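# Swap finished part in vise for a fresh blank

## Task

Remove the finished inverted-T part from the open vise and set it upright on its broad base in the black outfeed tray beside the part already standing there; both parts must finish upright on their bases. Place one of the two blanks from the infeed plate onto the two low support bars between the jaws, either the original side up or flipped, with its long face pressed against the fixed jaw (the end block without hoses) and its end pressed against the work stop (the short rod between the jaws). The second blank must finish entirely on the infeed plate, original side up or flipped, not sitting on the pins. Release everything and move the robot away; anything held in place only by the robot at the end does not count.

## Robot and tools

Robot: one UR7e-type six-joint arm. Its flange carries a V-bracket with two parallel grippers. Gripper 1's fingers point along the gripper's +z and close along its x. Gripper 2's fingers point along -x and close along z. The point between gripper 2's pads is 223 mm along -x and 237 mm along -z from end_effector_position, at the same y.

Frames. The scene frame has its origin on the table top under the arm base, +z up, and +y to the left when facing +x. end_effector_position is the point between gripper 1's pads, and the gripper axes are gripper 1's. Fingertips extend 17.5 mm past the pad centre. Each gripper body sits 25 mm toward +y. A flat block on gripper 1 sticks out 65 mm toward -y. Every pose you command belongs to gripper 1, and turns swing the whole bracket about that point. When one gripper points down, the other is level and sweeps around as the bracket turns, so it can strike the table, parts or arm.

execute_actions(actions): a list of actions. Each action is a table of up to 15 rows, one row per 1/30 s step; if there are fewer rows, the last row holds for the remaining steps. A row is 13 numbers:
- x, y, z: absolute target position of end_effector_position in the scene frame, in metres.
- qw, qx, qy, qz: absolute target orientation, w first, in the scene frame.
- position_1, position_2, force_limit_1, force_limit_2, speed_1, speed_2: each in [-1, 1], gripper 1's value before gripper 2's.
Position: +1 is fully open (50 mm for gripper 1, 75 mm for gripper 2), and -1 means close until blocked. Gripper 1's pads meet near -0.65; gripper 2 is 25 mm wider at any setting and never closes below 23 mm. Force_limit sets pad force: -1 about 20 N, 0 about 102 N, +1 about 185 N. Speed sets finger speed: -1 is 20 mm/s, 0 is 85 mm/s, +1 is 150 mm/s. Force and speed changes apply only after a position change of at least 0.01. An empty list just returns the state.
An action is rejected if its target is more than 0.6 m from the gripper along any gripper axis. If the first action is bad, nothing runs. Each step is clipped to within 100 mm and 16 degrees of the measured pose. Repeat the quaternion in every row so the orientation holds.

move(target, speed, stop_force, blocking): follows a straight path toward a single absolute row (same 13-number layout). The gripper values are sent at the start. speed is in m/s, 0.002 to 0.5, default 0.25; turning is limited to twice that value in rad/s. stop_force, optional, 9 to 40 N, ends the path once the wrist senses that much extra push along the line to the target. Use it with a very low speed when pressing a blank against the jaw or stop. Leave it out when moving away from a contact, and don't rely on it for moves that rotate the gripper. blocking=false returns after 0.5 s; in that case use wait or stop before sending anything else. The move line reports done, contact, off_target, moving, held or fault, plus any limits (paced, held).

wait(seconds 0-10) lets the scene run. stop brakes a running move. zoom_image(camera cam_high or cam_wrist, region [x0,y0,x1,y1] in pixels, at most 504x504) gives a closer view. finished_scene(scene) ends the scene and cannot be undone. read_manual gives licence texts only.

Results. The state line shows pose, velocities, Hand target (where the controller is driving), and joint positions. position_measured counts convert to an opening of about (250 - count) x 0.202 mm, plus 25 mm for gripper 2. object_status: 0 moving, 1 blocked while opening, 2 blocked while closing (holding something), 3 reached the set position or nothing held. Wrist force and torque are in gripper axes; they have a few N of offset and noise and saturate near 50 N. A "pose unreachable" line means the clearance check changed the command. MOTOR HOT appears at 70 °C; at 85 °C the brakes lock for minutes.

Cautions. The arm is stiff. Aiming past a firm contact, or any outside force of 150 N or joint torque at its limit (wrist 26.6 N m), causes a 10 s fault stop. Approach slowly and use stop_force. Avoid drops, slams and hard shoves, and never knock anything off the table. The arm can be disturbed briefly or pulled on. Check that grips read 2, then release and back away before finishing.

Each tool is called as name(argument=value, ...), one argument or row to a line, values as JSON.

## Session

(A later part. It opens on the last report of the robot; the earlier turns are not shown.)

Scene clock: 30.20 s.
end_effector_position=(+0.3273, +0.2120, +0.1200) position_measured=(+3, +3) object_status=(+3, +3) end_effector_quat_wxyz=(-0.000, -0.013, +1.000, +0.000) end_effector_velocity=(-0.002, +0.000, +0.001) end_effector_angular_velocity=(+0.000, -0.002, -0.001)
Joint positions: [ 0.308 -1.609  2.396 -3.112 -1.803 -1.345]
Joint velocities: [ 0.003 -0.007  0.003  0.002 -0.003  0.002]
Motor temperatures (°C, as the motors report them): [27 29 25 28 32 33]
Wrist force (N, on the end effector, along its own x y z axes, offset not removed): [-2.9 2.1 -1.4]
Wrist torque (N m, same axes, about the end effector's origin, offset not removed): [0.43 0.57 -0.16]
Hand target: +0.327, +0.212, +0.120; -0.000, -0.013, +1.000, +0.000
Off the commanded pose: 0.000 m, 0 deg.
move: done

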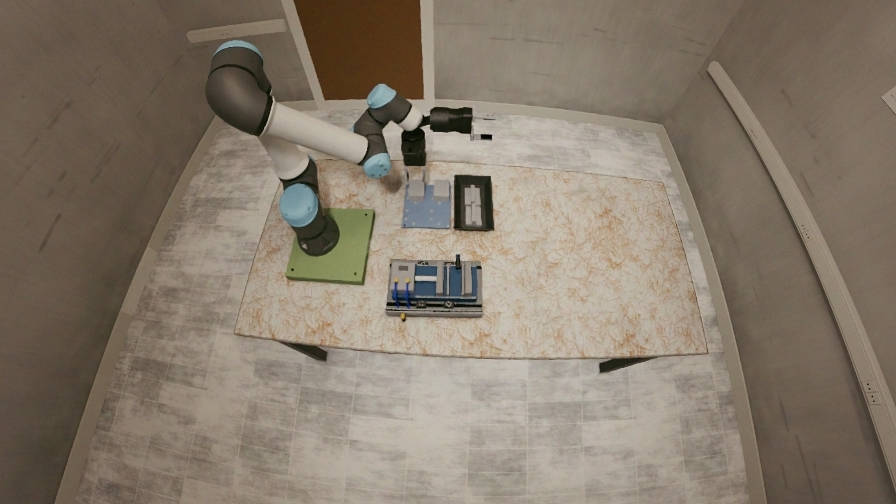

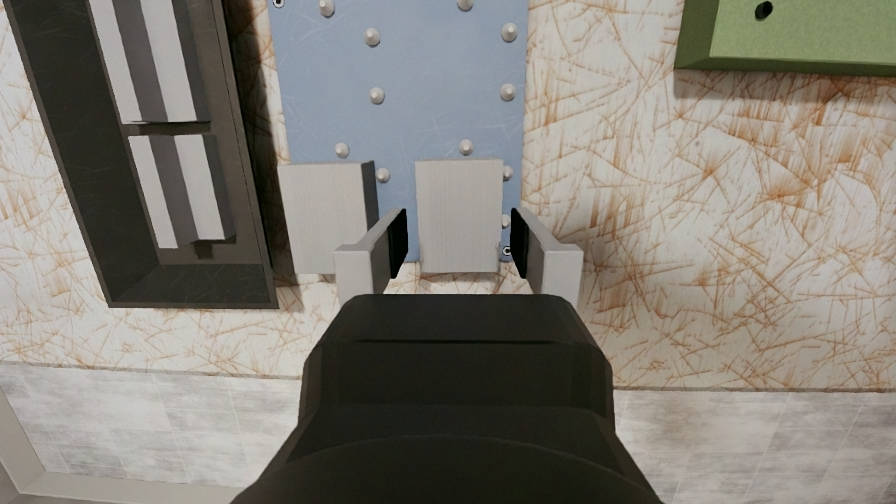

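move(
  target=[0.37,0.18,0.2,0,-0.013,0.9999,0,1,0.74,-0.3,0,0,0],
)

move(
  target=[0.48,0.33,0.31,0,0.5,0.7071,0.5,1,0.74,-0.3,0,0,0],
  speed=0.4,
)

move(
  target=[0.5634,0.2223,0.315,-0.0123,0.707,0.0123,0.707,1,0.74,-0.3,0,0,0],
  speed=0.4,
)

move(
  target=[0.5634,0.2223,0.292,-0.0123,0.707,0.0123,0.707,1,0.74,-0.3,0,0,0],
  speed=0.05,
)

move(
  target=[0.5634,0.2223,0.273,-0.0123,0.707,0.0123,0.707,1,0.74,-0.3,0,0,0],
  speed=0.012,
  stop_force=10,
)

Scene clock: 33.13 s.
end_effector_position=(+0.3699, +0.1800, +0.1998) position_measured=(+3, +42) object_status=(+3, +3) end_effector_quat_wxyz=(+0.000, -0.013, +1.000, -0.000) end_effector_velocity=(+0.002, -0.001, +0.003) end_effector_angular_velocity=(+0.001, -0.000, -0.001)
Joint positions: [ 0.185 -1.719  2.238 -2.862 -1.719 -1.435]
Joint velocities: [-0.005 -0.001 -0.007  0.007  0.003 -0.002]
Motor temperatures (°C, as the motors report them): [27 29 25 28 32 33]
Wrist force (N, on the end effector, along its own x y z axes, offset not removed): [-2.8 -1.5 4.0]
Wrist torque (N m, same axes, about the end effector's origin, offset not removed): [-0.44 0.54 0.06]
Hand target: +0.370, +0.180, +0.200; +0.000, -0.013, +1.000, -0.000
Off the commanded pose: 0.000 m, 0 deg.
move: done

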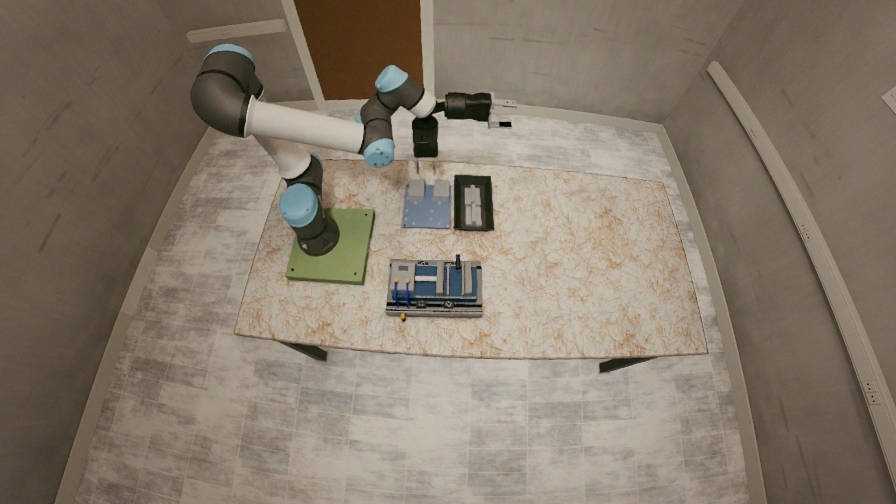

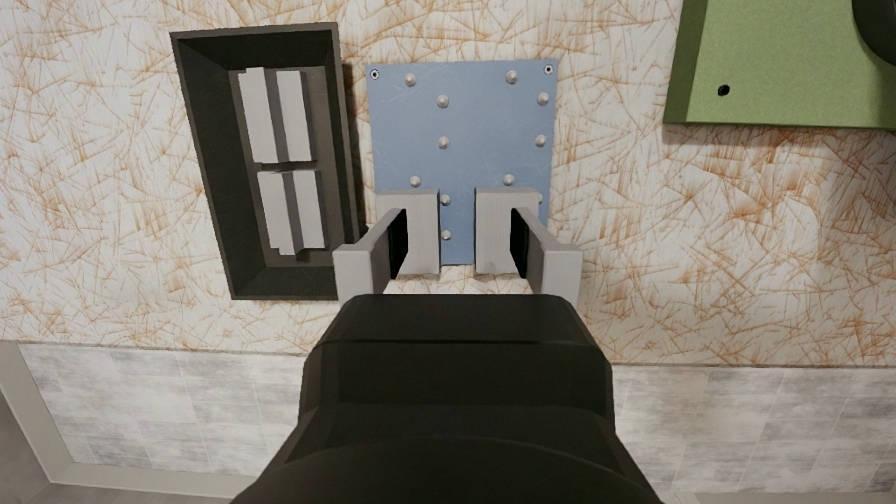

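Scene clock: 35.80 s.
end_effector_position=(+0.4794, +0.3300, +0.3101) position_measured=(+3, +42) object_status=(+3, +3) end_effector_quat_wxyz=(-0.000, +0.499, +0.708, +0.500) end_effector_velocity=(+0.001, +0.002, +0.001) end_effector_angular_velocity=(+0.007, -0.002, -0.011)
Joint positions: [ 0.063 -1.767  2.248 -2.832 -1.651  0.065]
Joint velocities: [ 0.007  0.002  0.001 -0.004 -0.008  0.018]
Motor temperatures (°C, as the motors report them): [27 29 25 28 32 33]
Wrist force (N, on the end effector, along its own x y z axes, offset not removed): [0.2 -2.8 0.6]
Wrist torque (N m, same axes, about the end effector's origin, offset not removed): [-0.71 -0.11 -0.09]
Hand target: +0.480, +0.330, +0.310; +0.000, +0.500, +0.707, +0.500
Off the commanded pose: 0.001 m, 0 deg.
move: done

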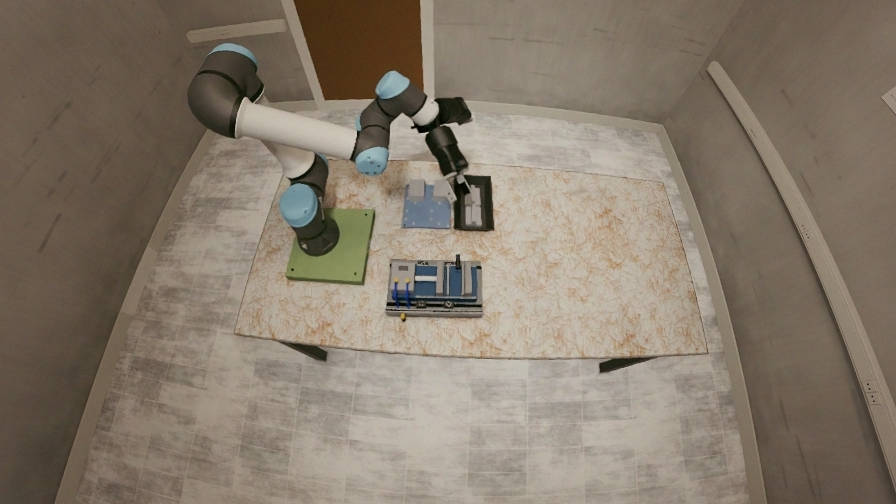

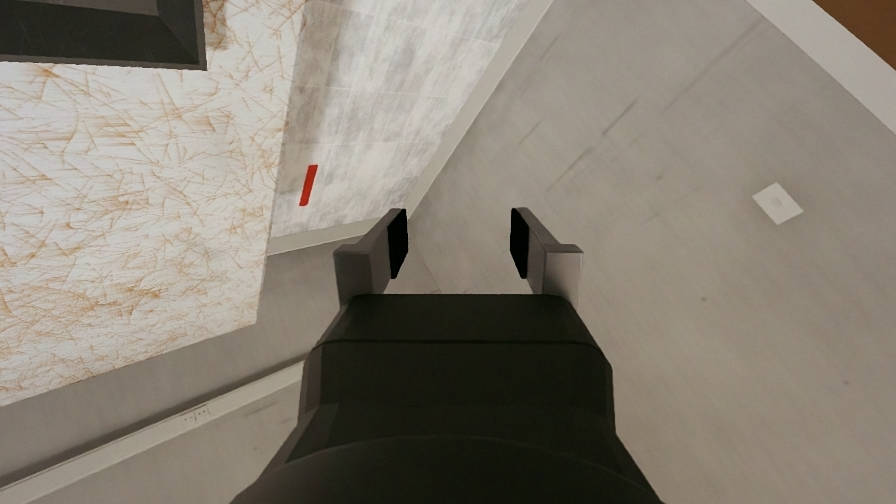

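Scene clock: 38.43 s.
end_effector_position=(+0.5635, +0.2227, +0.3150) position_measured=(+3, +42) object_status=(+3, +3) end_effector_quat_wxyz=(-0.013, +0.707, +0.013, +0.707) end_effector_velocity=(+0.001, -0.001, +0.000) end_effector_angular_velocity=(+0.007, -0.002, -0.013)
Joint positions: [ 0.158 -1.561  2.518 -3.303 -1.693  1.68 ]
Joint velocities: [ 0.008  0.006 -0.004 -0.004 -0.01   0.019]
Motor temperatures (°C, as the motors report them): [27 29 25 28 32 33]
Wrist force (N, on the end effector, along its own x y z axes, offset not removed): [-1.8 -1.5 -3.1]
Wrist torque (N m, same axes, about the end effector's origin, offset not removed): [-0.62 0.16 -0.02]
Hand target: +0.564, +0.223, +0.315; -0.012, +0.707, +0.012, +0.707
Off the commanded pose: 0.000 m, 0 deg.
move: done

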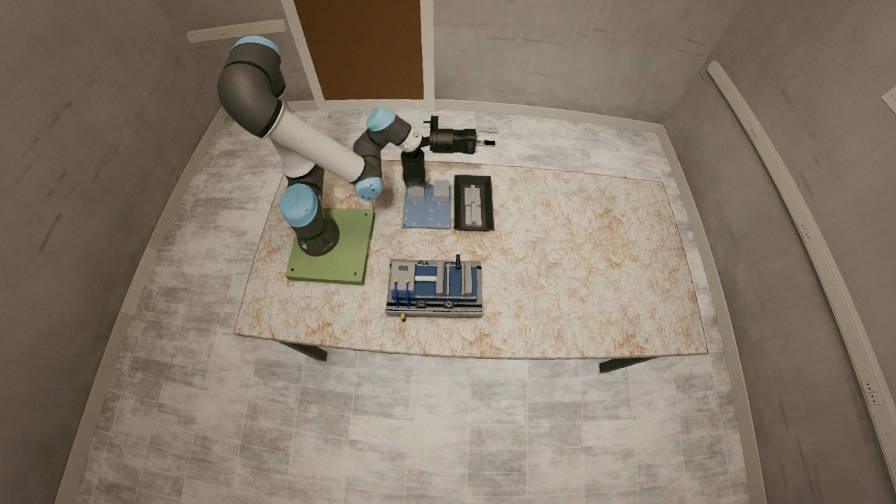

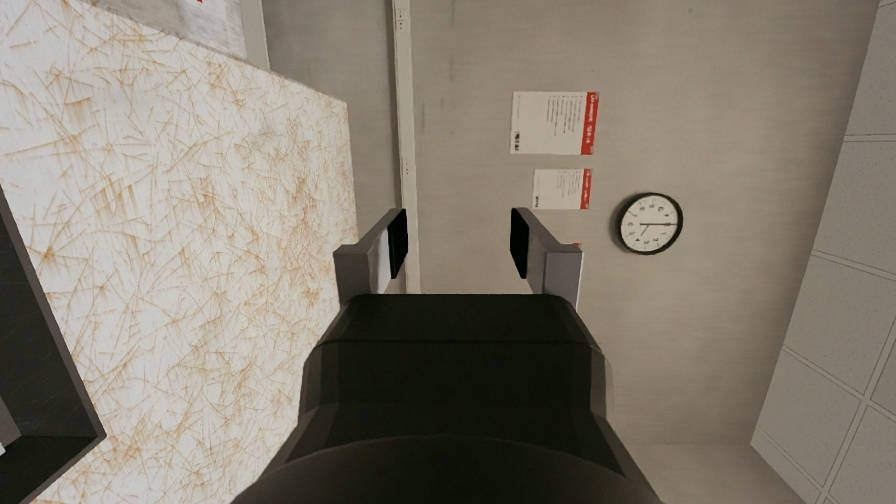

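Scene clock: 39.33 s.
end_effector_position=(+0.5634, +0.2223, +0.2923) position_measured=(+3, +42) object_status=(+3, +3) end_effector_quat_wxyz=(-0.012, +0.707, +0.012, +0.707) end_effector_velocity=(+0.000, +0.000, -0.003) end_effector_angular_velocity=(+0.000, -0.000, +0.000)
Joint positions: [ 0.158 -1.483  2.541 -3.403 -1.693  1.681]
Joint velocities: [ 0.     0.011  0.002 -0.013  0.     0.   ]
Motor temperatures (°C, as the motors report them): [27 29 25 28 32 33]
Wrist force (N, on the end effector, along its own x y z axes, offset not removed): [1.9 0.7 0.5]
Wrist torque (N m, same axes, about the end effector's origin, offset not removed): [0.18 -0.89 -0.01]
Hand target: +0.563, +0.222, +0.292; -0.012, +0.707, +0.012, +0.707
Off the commanded pose: 0.000 m, 0 deg.
move: done

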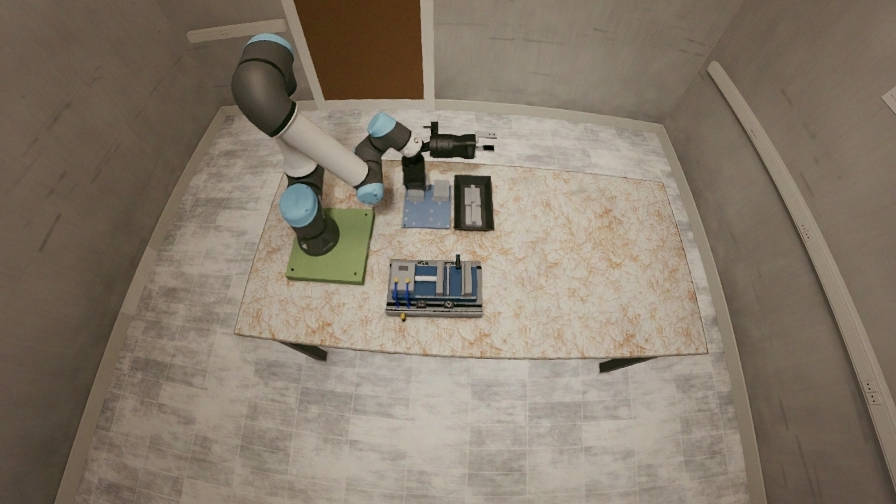

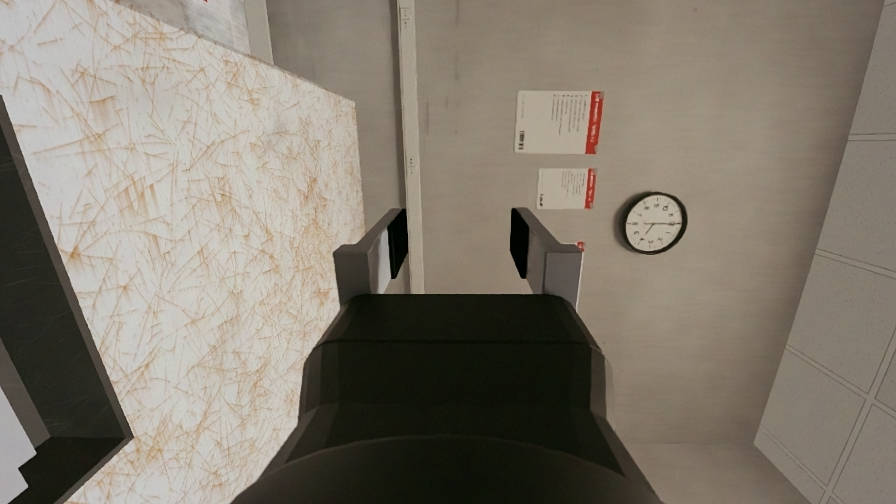

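Scene clock: 41.20 s.
end_effector_position=(+0.5634, +0.2223, +0.2733) position_measured=(+3, +42) object_status=(+3, +3) end_effector_quat_wxyz=(-0.012, +0.707, +0.012, +0.707) end_effector_velocity=(-0.000, +0.000, -0.003) end_effector_angular_velocity=(-0.000, -0.000, +0.001)
Joint positions: [ 0.157 -1.412  2.556 -3.49  -1.693  1.68 ]
Joint velocities: [ 0.     0.01   0.003 -0.013 -0.    -0.   ]
Motor temperatures (°C, as the motors report them): [27 29 25 28 32 33]
Wrist force (N, on the end effector, along its own x y z axes, offset not removed): [-1.6 0.6 0.5]
Wrist torque (N m, same axes, about the end effector's origin, offset not removed): [0.10 0.12 0.09]
Hand target: +0.563, +0.222, +0.273; -0.012, +0.707, +0.012, +0.707
Off the commanded pose: 0.000 m, 0 deg.
move: done

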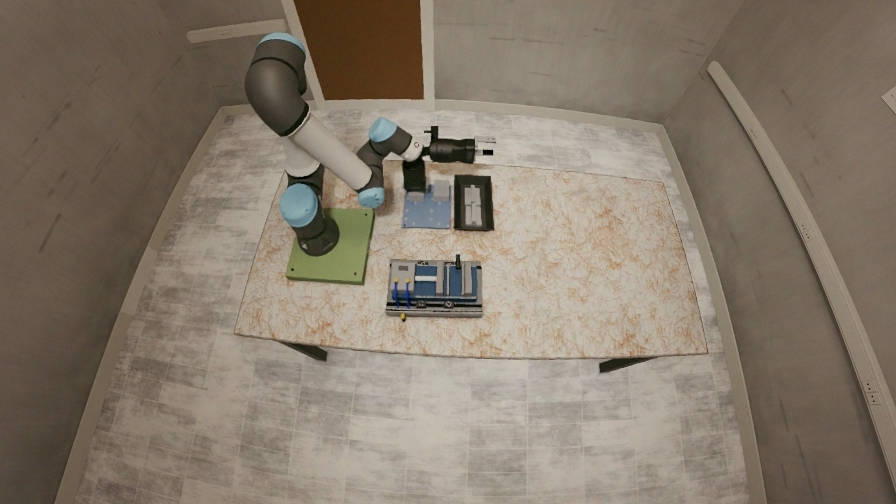

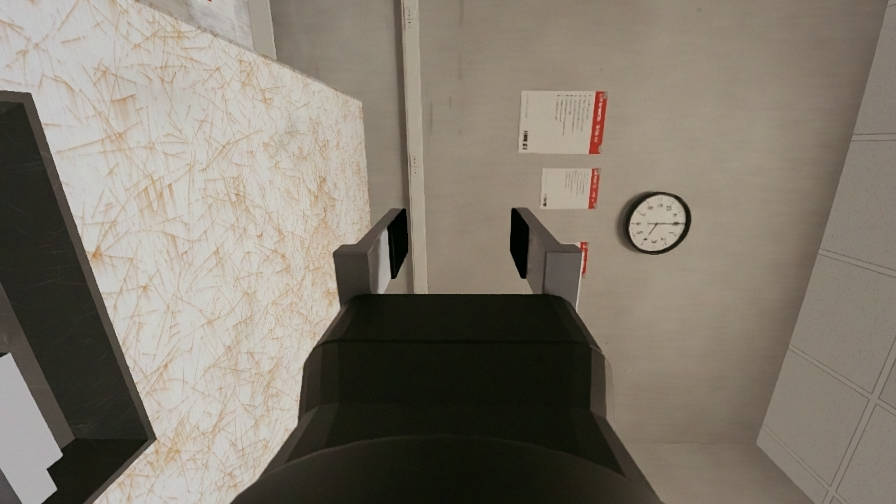

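execute_actions(
  actions=[
    [[0.5634,0.2223,0.273,-0.0123,0.707,0.0123,0.707,1,-1,-0.3,0,0,-0.8]],
    [[0.5634,0.2223,0.273,-0.0123,0.707,0.0123,0.707,1,-1,-0.3,0,0,-0.8]],
  ],
)

move(
  target=[0.5634,0.2223,0.41,-0.0123,0.707,0.0123,0.707,1,-1,-0.3,0,0,-0.8],
  speed=0.15,
)

move(
  target=[0.715,-0.1558,0.40,-0.0167,0.7069,0.0167,0.7069,1,-1,-0.3,0,0,-0.8],
  speed=0.22,
)

move(
  target=[0.715,-0.1558,0.372,-0.0167,0.7069,0.0167,0.7069,1,-1,-0.3,0,0,-0.8],
  speed=0.04,
)

move(
  target=[0.715,-0.1558,0.349,-0.0167,0.7069,0.0167,0.7069,1,-1,-0.3,0,0,-0.8],
  speed=0.009,
  stop_force=10,
)

Scene clock: 44.13 s.
end_effector_position=(+0.5634, +0.2223, +0.2730) position_measured=(+3, +108) object_status=(+3, +2) end_effector_quat_wxyz=(-0.012, +0.707, +0.012, +0.707) end_effector_velocity=(+0.000, +0.000, +0.001) end_effector_angular_velocity=(+0.000, -0.001, +0.001)
Joint positions: [ 0.157 -1.411  2.556 -3.491 -1.693  1.68 ]
Joint velocities: [ 0.001  0.    -0.001 -0.001 -0.     0.   ]
Motor temperatures (°C, as the motors report them): [27 29 25 29 32 33]
Wrist force (N, on the end effector, along its own x y z axes, offset not removed): [-3.0 -3.0 0.2]
Wrist torque (N m, same axes, about the end effector's origin, offset not removed): [-0.82 0.58 -0.10]
Hand target: +0.563, +0.222, +0.273; -0.012, +0.707, +0.012, +0.707
Off the commanded pose: 0.000 m, 0 deg.

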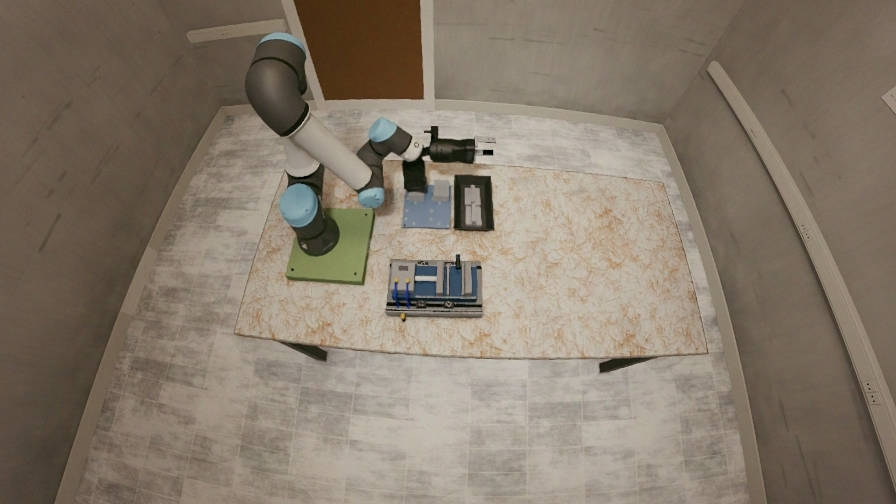

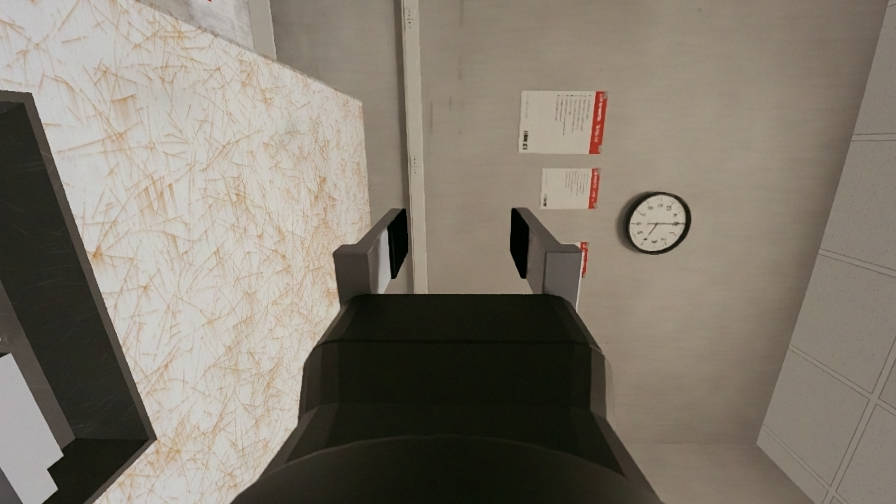

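Scene clock: 45.63 s.
end_effector_position=(+0.5633, +0.2222, +0.4098) position_measured=(+3, +108) object_status=(+3, +2) end_effector_quat_wxyz=(-0.012, +0.707, +0.012, +0.707) end_effector_velocity=(+0.000, +0.000, +0.002) end_effector_angular_velocity=(-0.000, +0.005, +0.000)
Joint positions: [ 0.162 -1.803  2.382 -2.925 -1.696  1.683]
Joint velocities: [ 0.    -0.006 -0.008  0.019  0.     0.   ]
Motor temperatures (°C, as the motors report them): [27 29 25 29 32 33]
Wrist force (N, on the end effector, along its own x y z axes, offset not removed): [-4.3 -5.0 -1.1]
Wrist torque (N m, same axes, about the end effector's origin, offset not removed): [-1.22 0.93 -0.05]
Hand target: +0.563, +0.222, +0.410; -0.012, +0.707, +0.012, +0.707
Off the commanded pose: 0.000 m, 0 deg.
move: done

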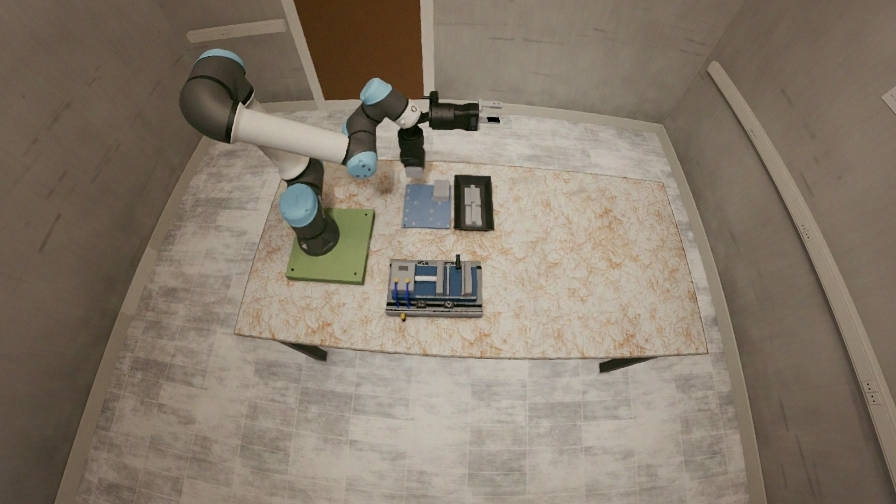

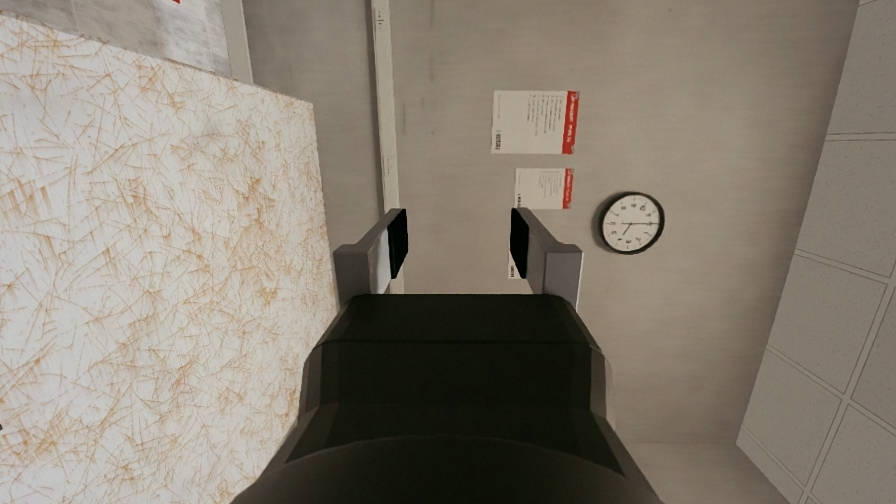

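Scene clock: 48.17 s.
end_effector_position=(+0.7149, -0.1558, +0.4002) position_measured=(+3, +108) object_status=(+3, +2) end_effector_quat_wxyz=(-0.016, +0.707, +0.017, +0.707) end_effector_velocity=(+0.002, -0.002, +0.001) end_effector_angular_velocity=(-0.002, -0.002, +0.000)
Joint positions: [-0.759 -1.485  2.079 -2.793 -1.067  0.969]
Joint velocities: [-0.002  0.006 -0.007 -0.     0.001 -0.002]
Motor temperatures (°C, as the motors report them): [27 29 25 29 32 33]
Wrist force (N, on the end effector, along its own x y z axes, offset not removed): [-2.1 1.3 4.1]
Wrist torque (N m, same axes, about the end effector's origin, offset not removed): [0.27 0.35 -0.25]
Hand target: +0.715, -0.156, +0.400; -0.016, +0.707, +0.017, +0.707
Off the commanded pose: 0.000 m, 0 deg.
move: done

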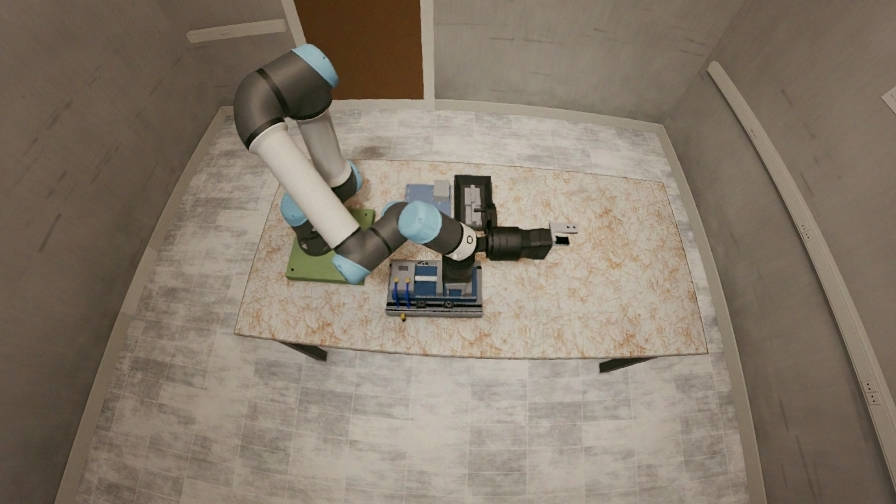

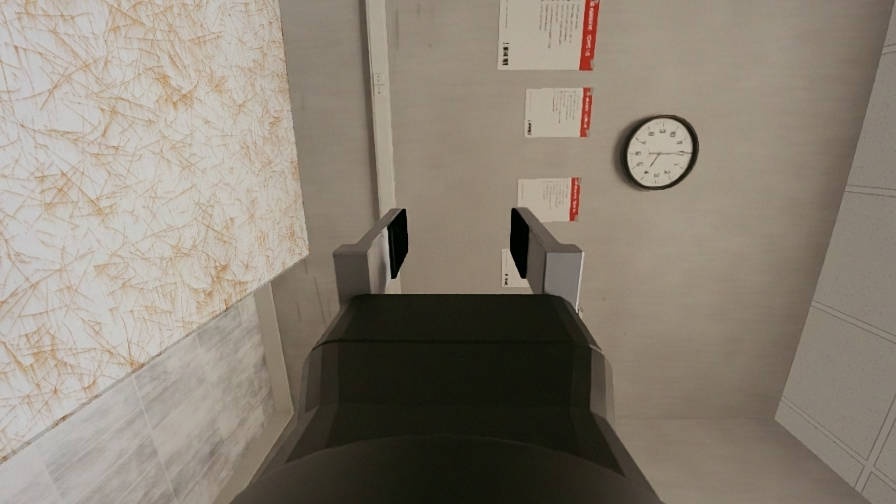

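Scene clock: 49.27 s.
end_effector_position=(+0.7150, -0.1558, +0.3723) position_measured=(+3, +108) object_status=(+3, +2) end_effector_quat_wxyz=(-0.017, +0.707, +0.017, +0.707) end_effector_velocity=(+0.000, -0.001, -0.002) end_effector_angular_velocity=(-0.002, -0.002, -0.001)
Joint positions: [-0.759 -1.44   2.114 -2.872 -1.066  0.968]
Joint velocities: [-0.001  0.005  0.002 -0.009  0.    -0.   ]
Motor temperatures (°C, as the motors report them): [27 29 25 29 32 33]
Wrist force (N, on the end effector, along its own x y z axes, offset not removed): [-9.9 1.4 -1.2]
Wrist torque (N m, same axes, about the end effector's origin, offset not removed): [0.42 2.08 0.03]
Hand target: +0.715, -0.156, +0.372; -0.017, +0.707, +0.017, +0.707
Off the commanded pose: 0.000 m, 0 deg.
move: done

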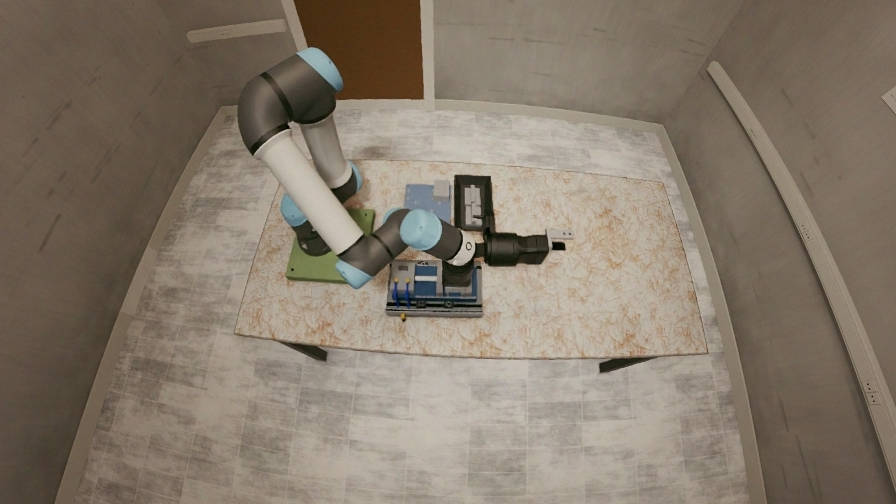

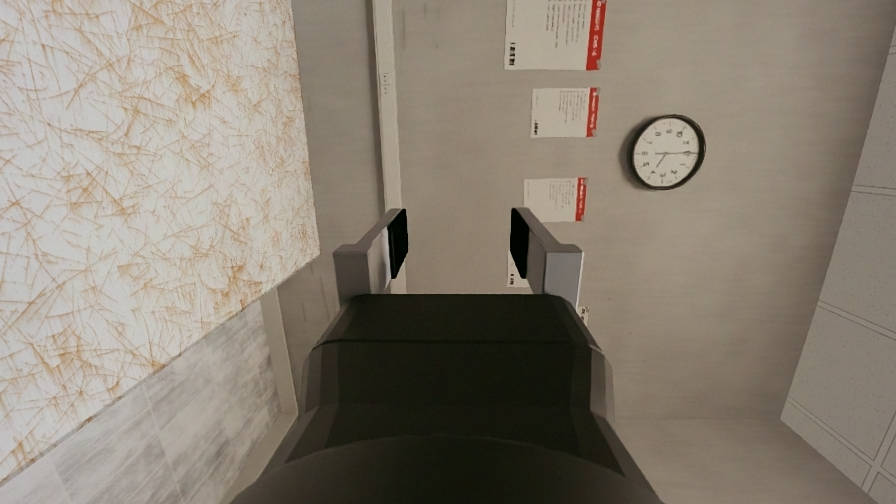

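Scene clock: 52.07 s.
end_effector_position=(+0.7150, -0.1558, +0.3493) position_measured=(+3, +108) object_status=(+3, +2) end_effector_quat_wxyz=(-0.017, +0.707, +0.017, +0.707) end_effector_velocity=(+0.000, +0.000, -0.002) end_effector_angular_velocity=(-0.001, -0.002, +0.001)
Joint positions: [-0.76  -1.399  2.141 -2.94  -1.066  0.968]
Joint velocities: [ 0.     0.005  0.003 -0.009  0.001 -0.   ]
Motor temperatures (°C, as the motors report them): [27 29 25 29 32 33]
Wrist force (N, on the end effector, along its own x y z axes, offset not removed): [-4.5 2.3 -0.1]
Wrist torque (N m, same axes, about the end effector's origin, offset not removed): [0.30 0.86 -0.10]
Hand target: +0.715, -0.156, +0.349; -0.017, +0.707, +0.017, +0.707
Off the commanded pose: 0.000 m, 0 deg.
move: done

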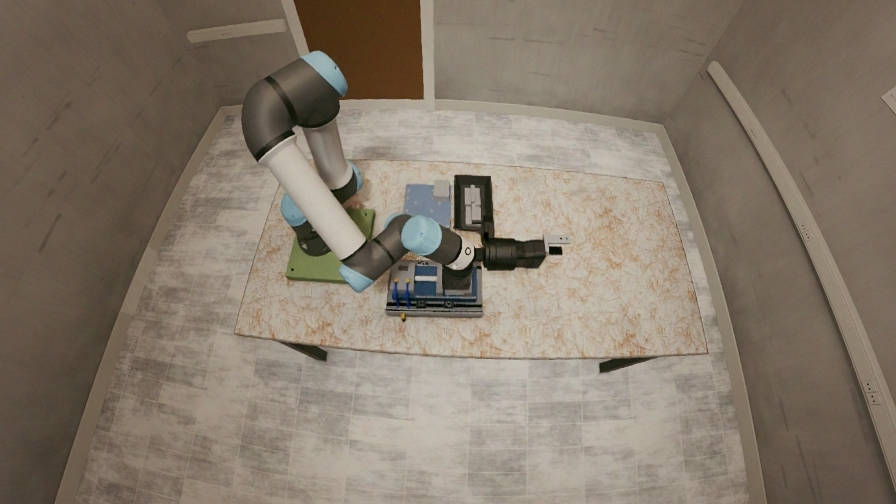

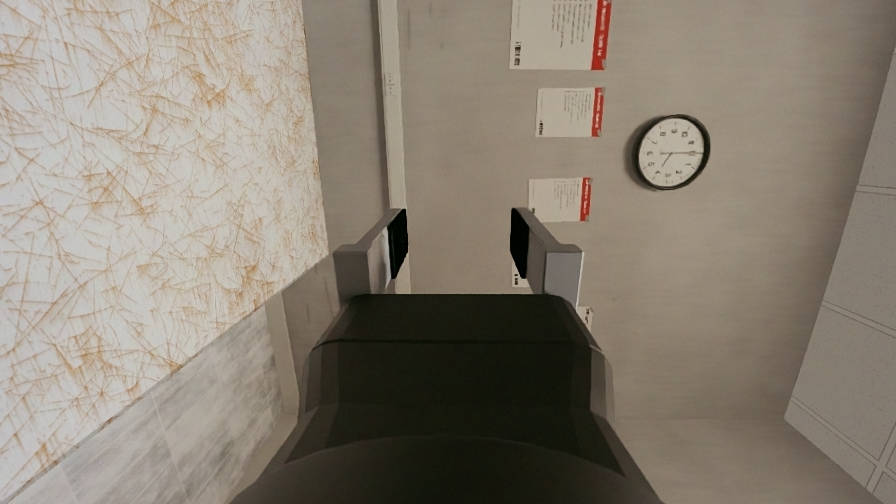

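move(
  target=[0.715,-0.1558,0.335,-0.0167,0.7069,0.0167,0.7069,1,-1,-0.3,0,0,-0.8],
  speed=0.004,
  stop_force=10,
)

Scene clock: 54.00 s.
end_effector_position=(+0.7150, -0.1558, +0.3449) position_measured=(+3, +108) object_status=(+3, +2) end_effector_quat_wxyz=(-0.017, +0.707, +0.017, +0.707) end_effector_velocity=(-0.000, +0.001, -0.000) end_effector_angular_velocity=(+0.002, +0.002, +0.001)
Joint positions: [-0.76  -1.39   2.146 -2.953 -1.066  0.967]
Joint velocities: [ 0.001 -0.002  0.     0.005 -0.    -0.   ]
Motor temperatures (°C, as the motors report them): [27 29 25 29 32 34]
Wrist force (N, on the end effector, along its own x y z axes, offset not removed): [31.5 2.0 1.5]
Wrist torque (N m, same axes, about the end effector's origin, offset not removed): [0.37 -7.66 -0.10]
Hand target: +0.715, -0.156, +0.345; -0.017, +0.707, +0.017, +0.707
Off the commanded pose: 0.010 m, 0 deg.
move: contact

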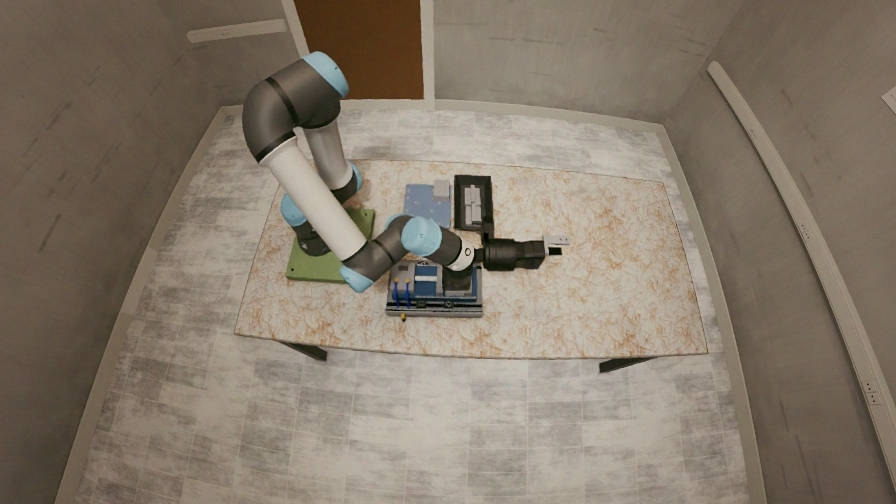

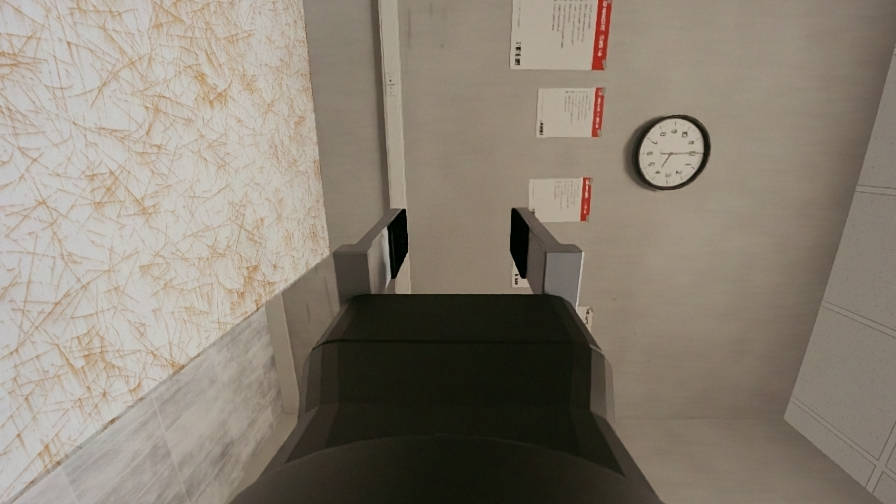

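move(
  target=[0.715,-0.1558,0.3458,-0.0167,0.7069,0.0167,0.7069,1,-1,-0.3,0,0,-0.8],
  speed=0.005,
)

move(
  target=[0.7141,-0.1358,0.3458,-0.0167,0.7069,0.0167,0.7069,1,-1,-0.3,0,0,-0.8],
  speed=0.004,
  stop_force=10,
)

Scene clock: 55.27 s.
end_effector_position=(+0.7150, -0.1558, +0.3457) position_measured=(+3, +108) object_status=(+3, +2) end_effector_quat_wxyz=(-0.017, +0.707, +0.017, +0.707) end_effector_velocity=(-0.000, +0.001, +0.000) end_effector_angular_velocity=(+0.000, +0.000, +0.001)
Joint positions: [-0.76  -1.392  2.145 -2.951 -1.066  0.967]
Joint velocities: [ 0.001 -0.001  0.     0.001  0.    -0.   ]
Motor temperatures (°C, as the motors report them): [27 29 25 29 32 34]
Wrist force (N, on the end effector, along its own x y z axes, offset not removed): [-2.3 -1.4 3.5]
Wrist torque (N m, same axes, about the end effector's origin, offset not removed): [-0.45 0.48 0.09]
Hand target: +0.715, -0.156, +0.346; -0.017, +0.707, +0.017, +0.707
Off the commanded pose: 0.000 m, 0 deg.
move: done

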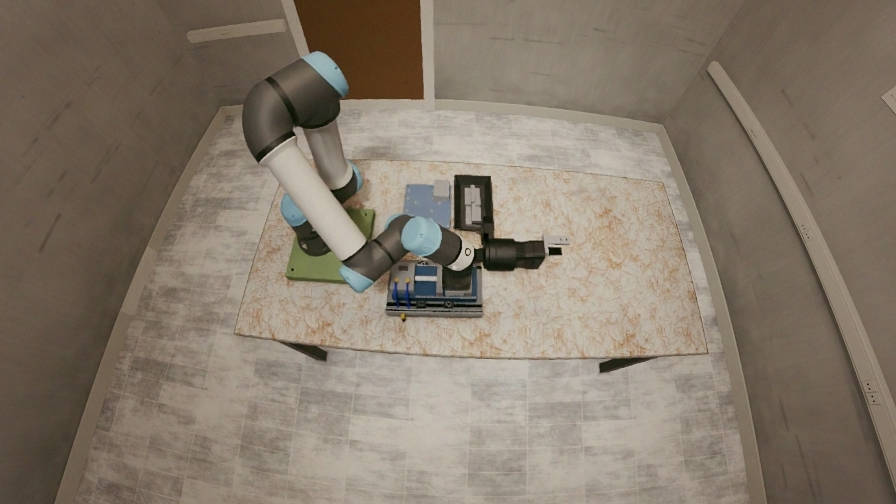

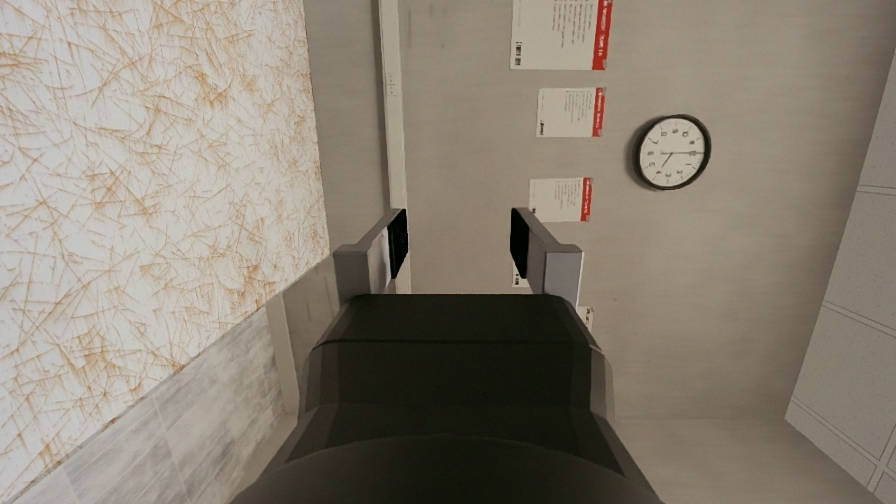

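Scene clock: 57.90 s.
end_effector_position=(+0.7145, -0.1469, +0.3458) position_measured=(+3, +108) object_status=(+3, +2) end_effector_quat_wxyz=(-0.016, +0.707, +0.017, +0.707) end_effector_velocity=(-0.000, -0.001, -0.001) end_effector_angular_velocity=(+0.000, +0.003, +0.000)
Joint positions: [-0.745 -1.399  2.156 -2.961 -1.075  0.981]
Joint velocities: [-0.002 -0.    -0.001  0.005  0.    -0.003]
Motor temperatures (°C, as the motors report them): [27 29 25 29 32 34]
Wrist force (N, on the end effector, along its own x y z axes, offset not removed): [-3.3 16.8 3.4]
Wrist torque (N m, same axes, about the end effector's origin, offset not removed): [3.69 0.92 -4.66]
Hand target: +0.715, -0.147, +0.346; -0.017, +0.707, +0.017, +0.707
Off the commanded pose: 0.011 m, 0 deg.
move: contact

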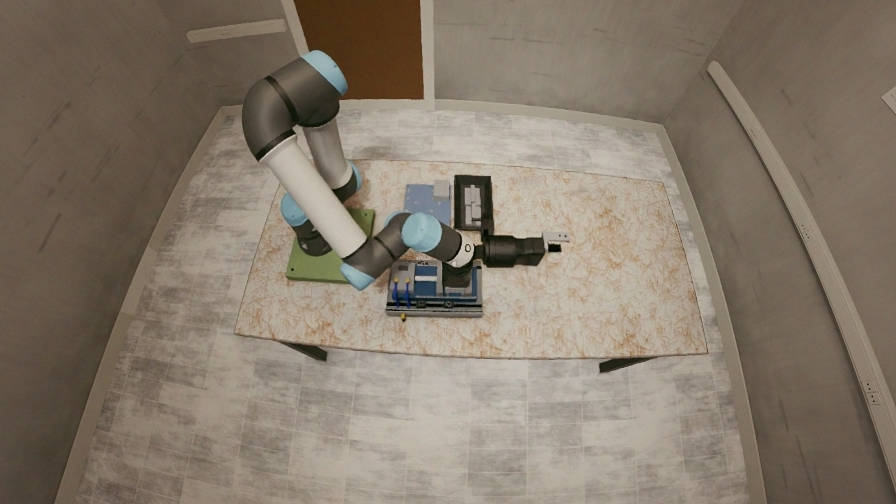

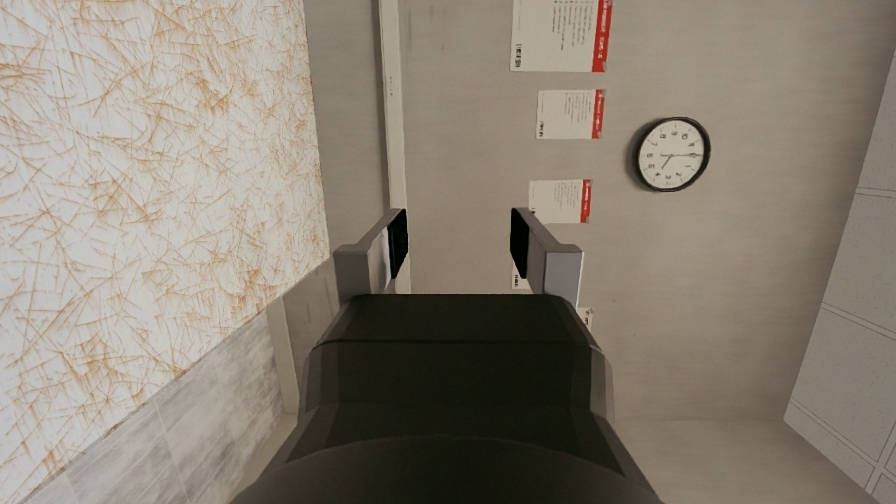

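move(
  target=[0.7265,-0.1465,0.3456,-0.0167,0.7069,0.0167,0.7069,1,-1,-0.3,0,0,-0.8],
  speed=0.003,
  stop_force=12,
)

Scene clock: 61.10 s.
end_effector_position=(+0.7169, -0.1471, +0.3456) position_measured=(+3, +108) object_status=(+3, +2) end_effector_quat_wxyz=(-0.016, +0.707, +0.017, +0.707) end_effector_velocity=(-0.001, -0.001, +0.001) end_effector_angular_velocity=(-0.004, -0.003, -0.000)
Joint positions: [-0.742 -1.393  2.149 -2.961 -1.077  0.984]
Joint velocities: [-0.003 -0.002  0.003 -0.004  0.    -0.003]
Motor temperatures (°C, as the motors report them): [27 29 25 29 32 34]
Wrist force (N, on the end effector, along its own x y z axes, offset not removed): [-1.7 7.9 -17.3]
Wrist torque (N m, same axes, about the end effector's origin, offset not removed): [1.23 -4.30 -2.52]
Hand target: +0.717, -0.147, +0.346; -0.017, +0.707, +0.017, +0.707
Off the commanded pose: 0.010 m, 0 deg.
move: contact

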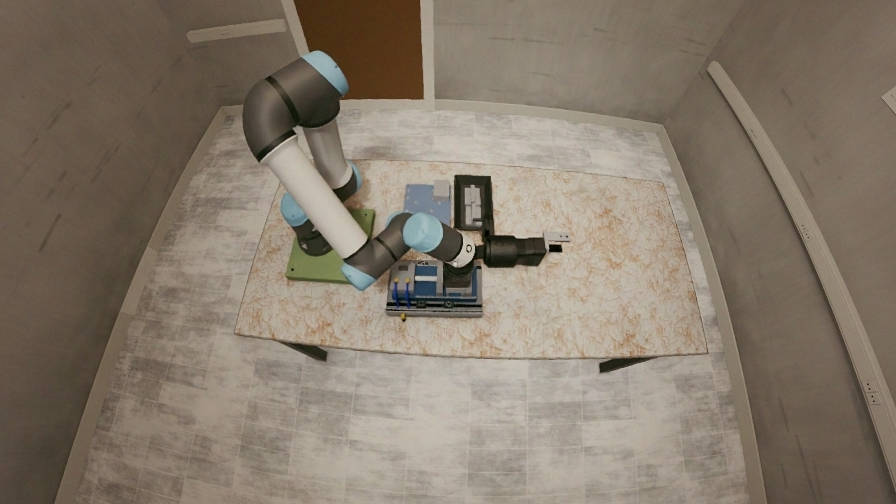

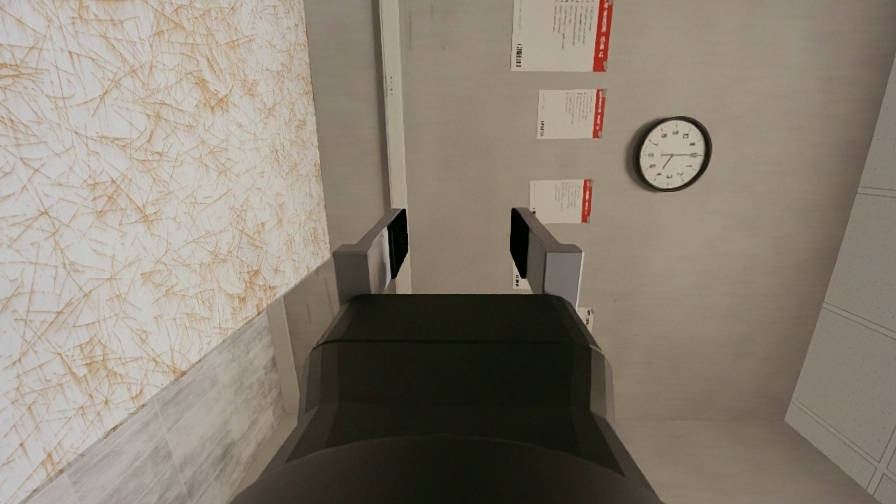

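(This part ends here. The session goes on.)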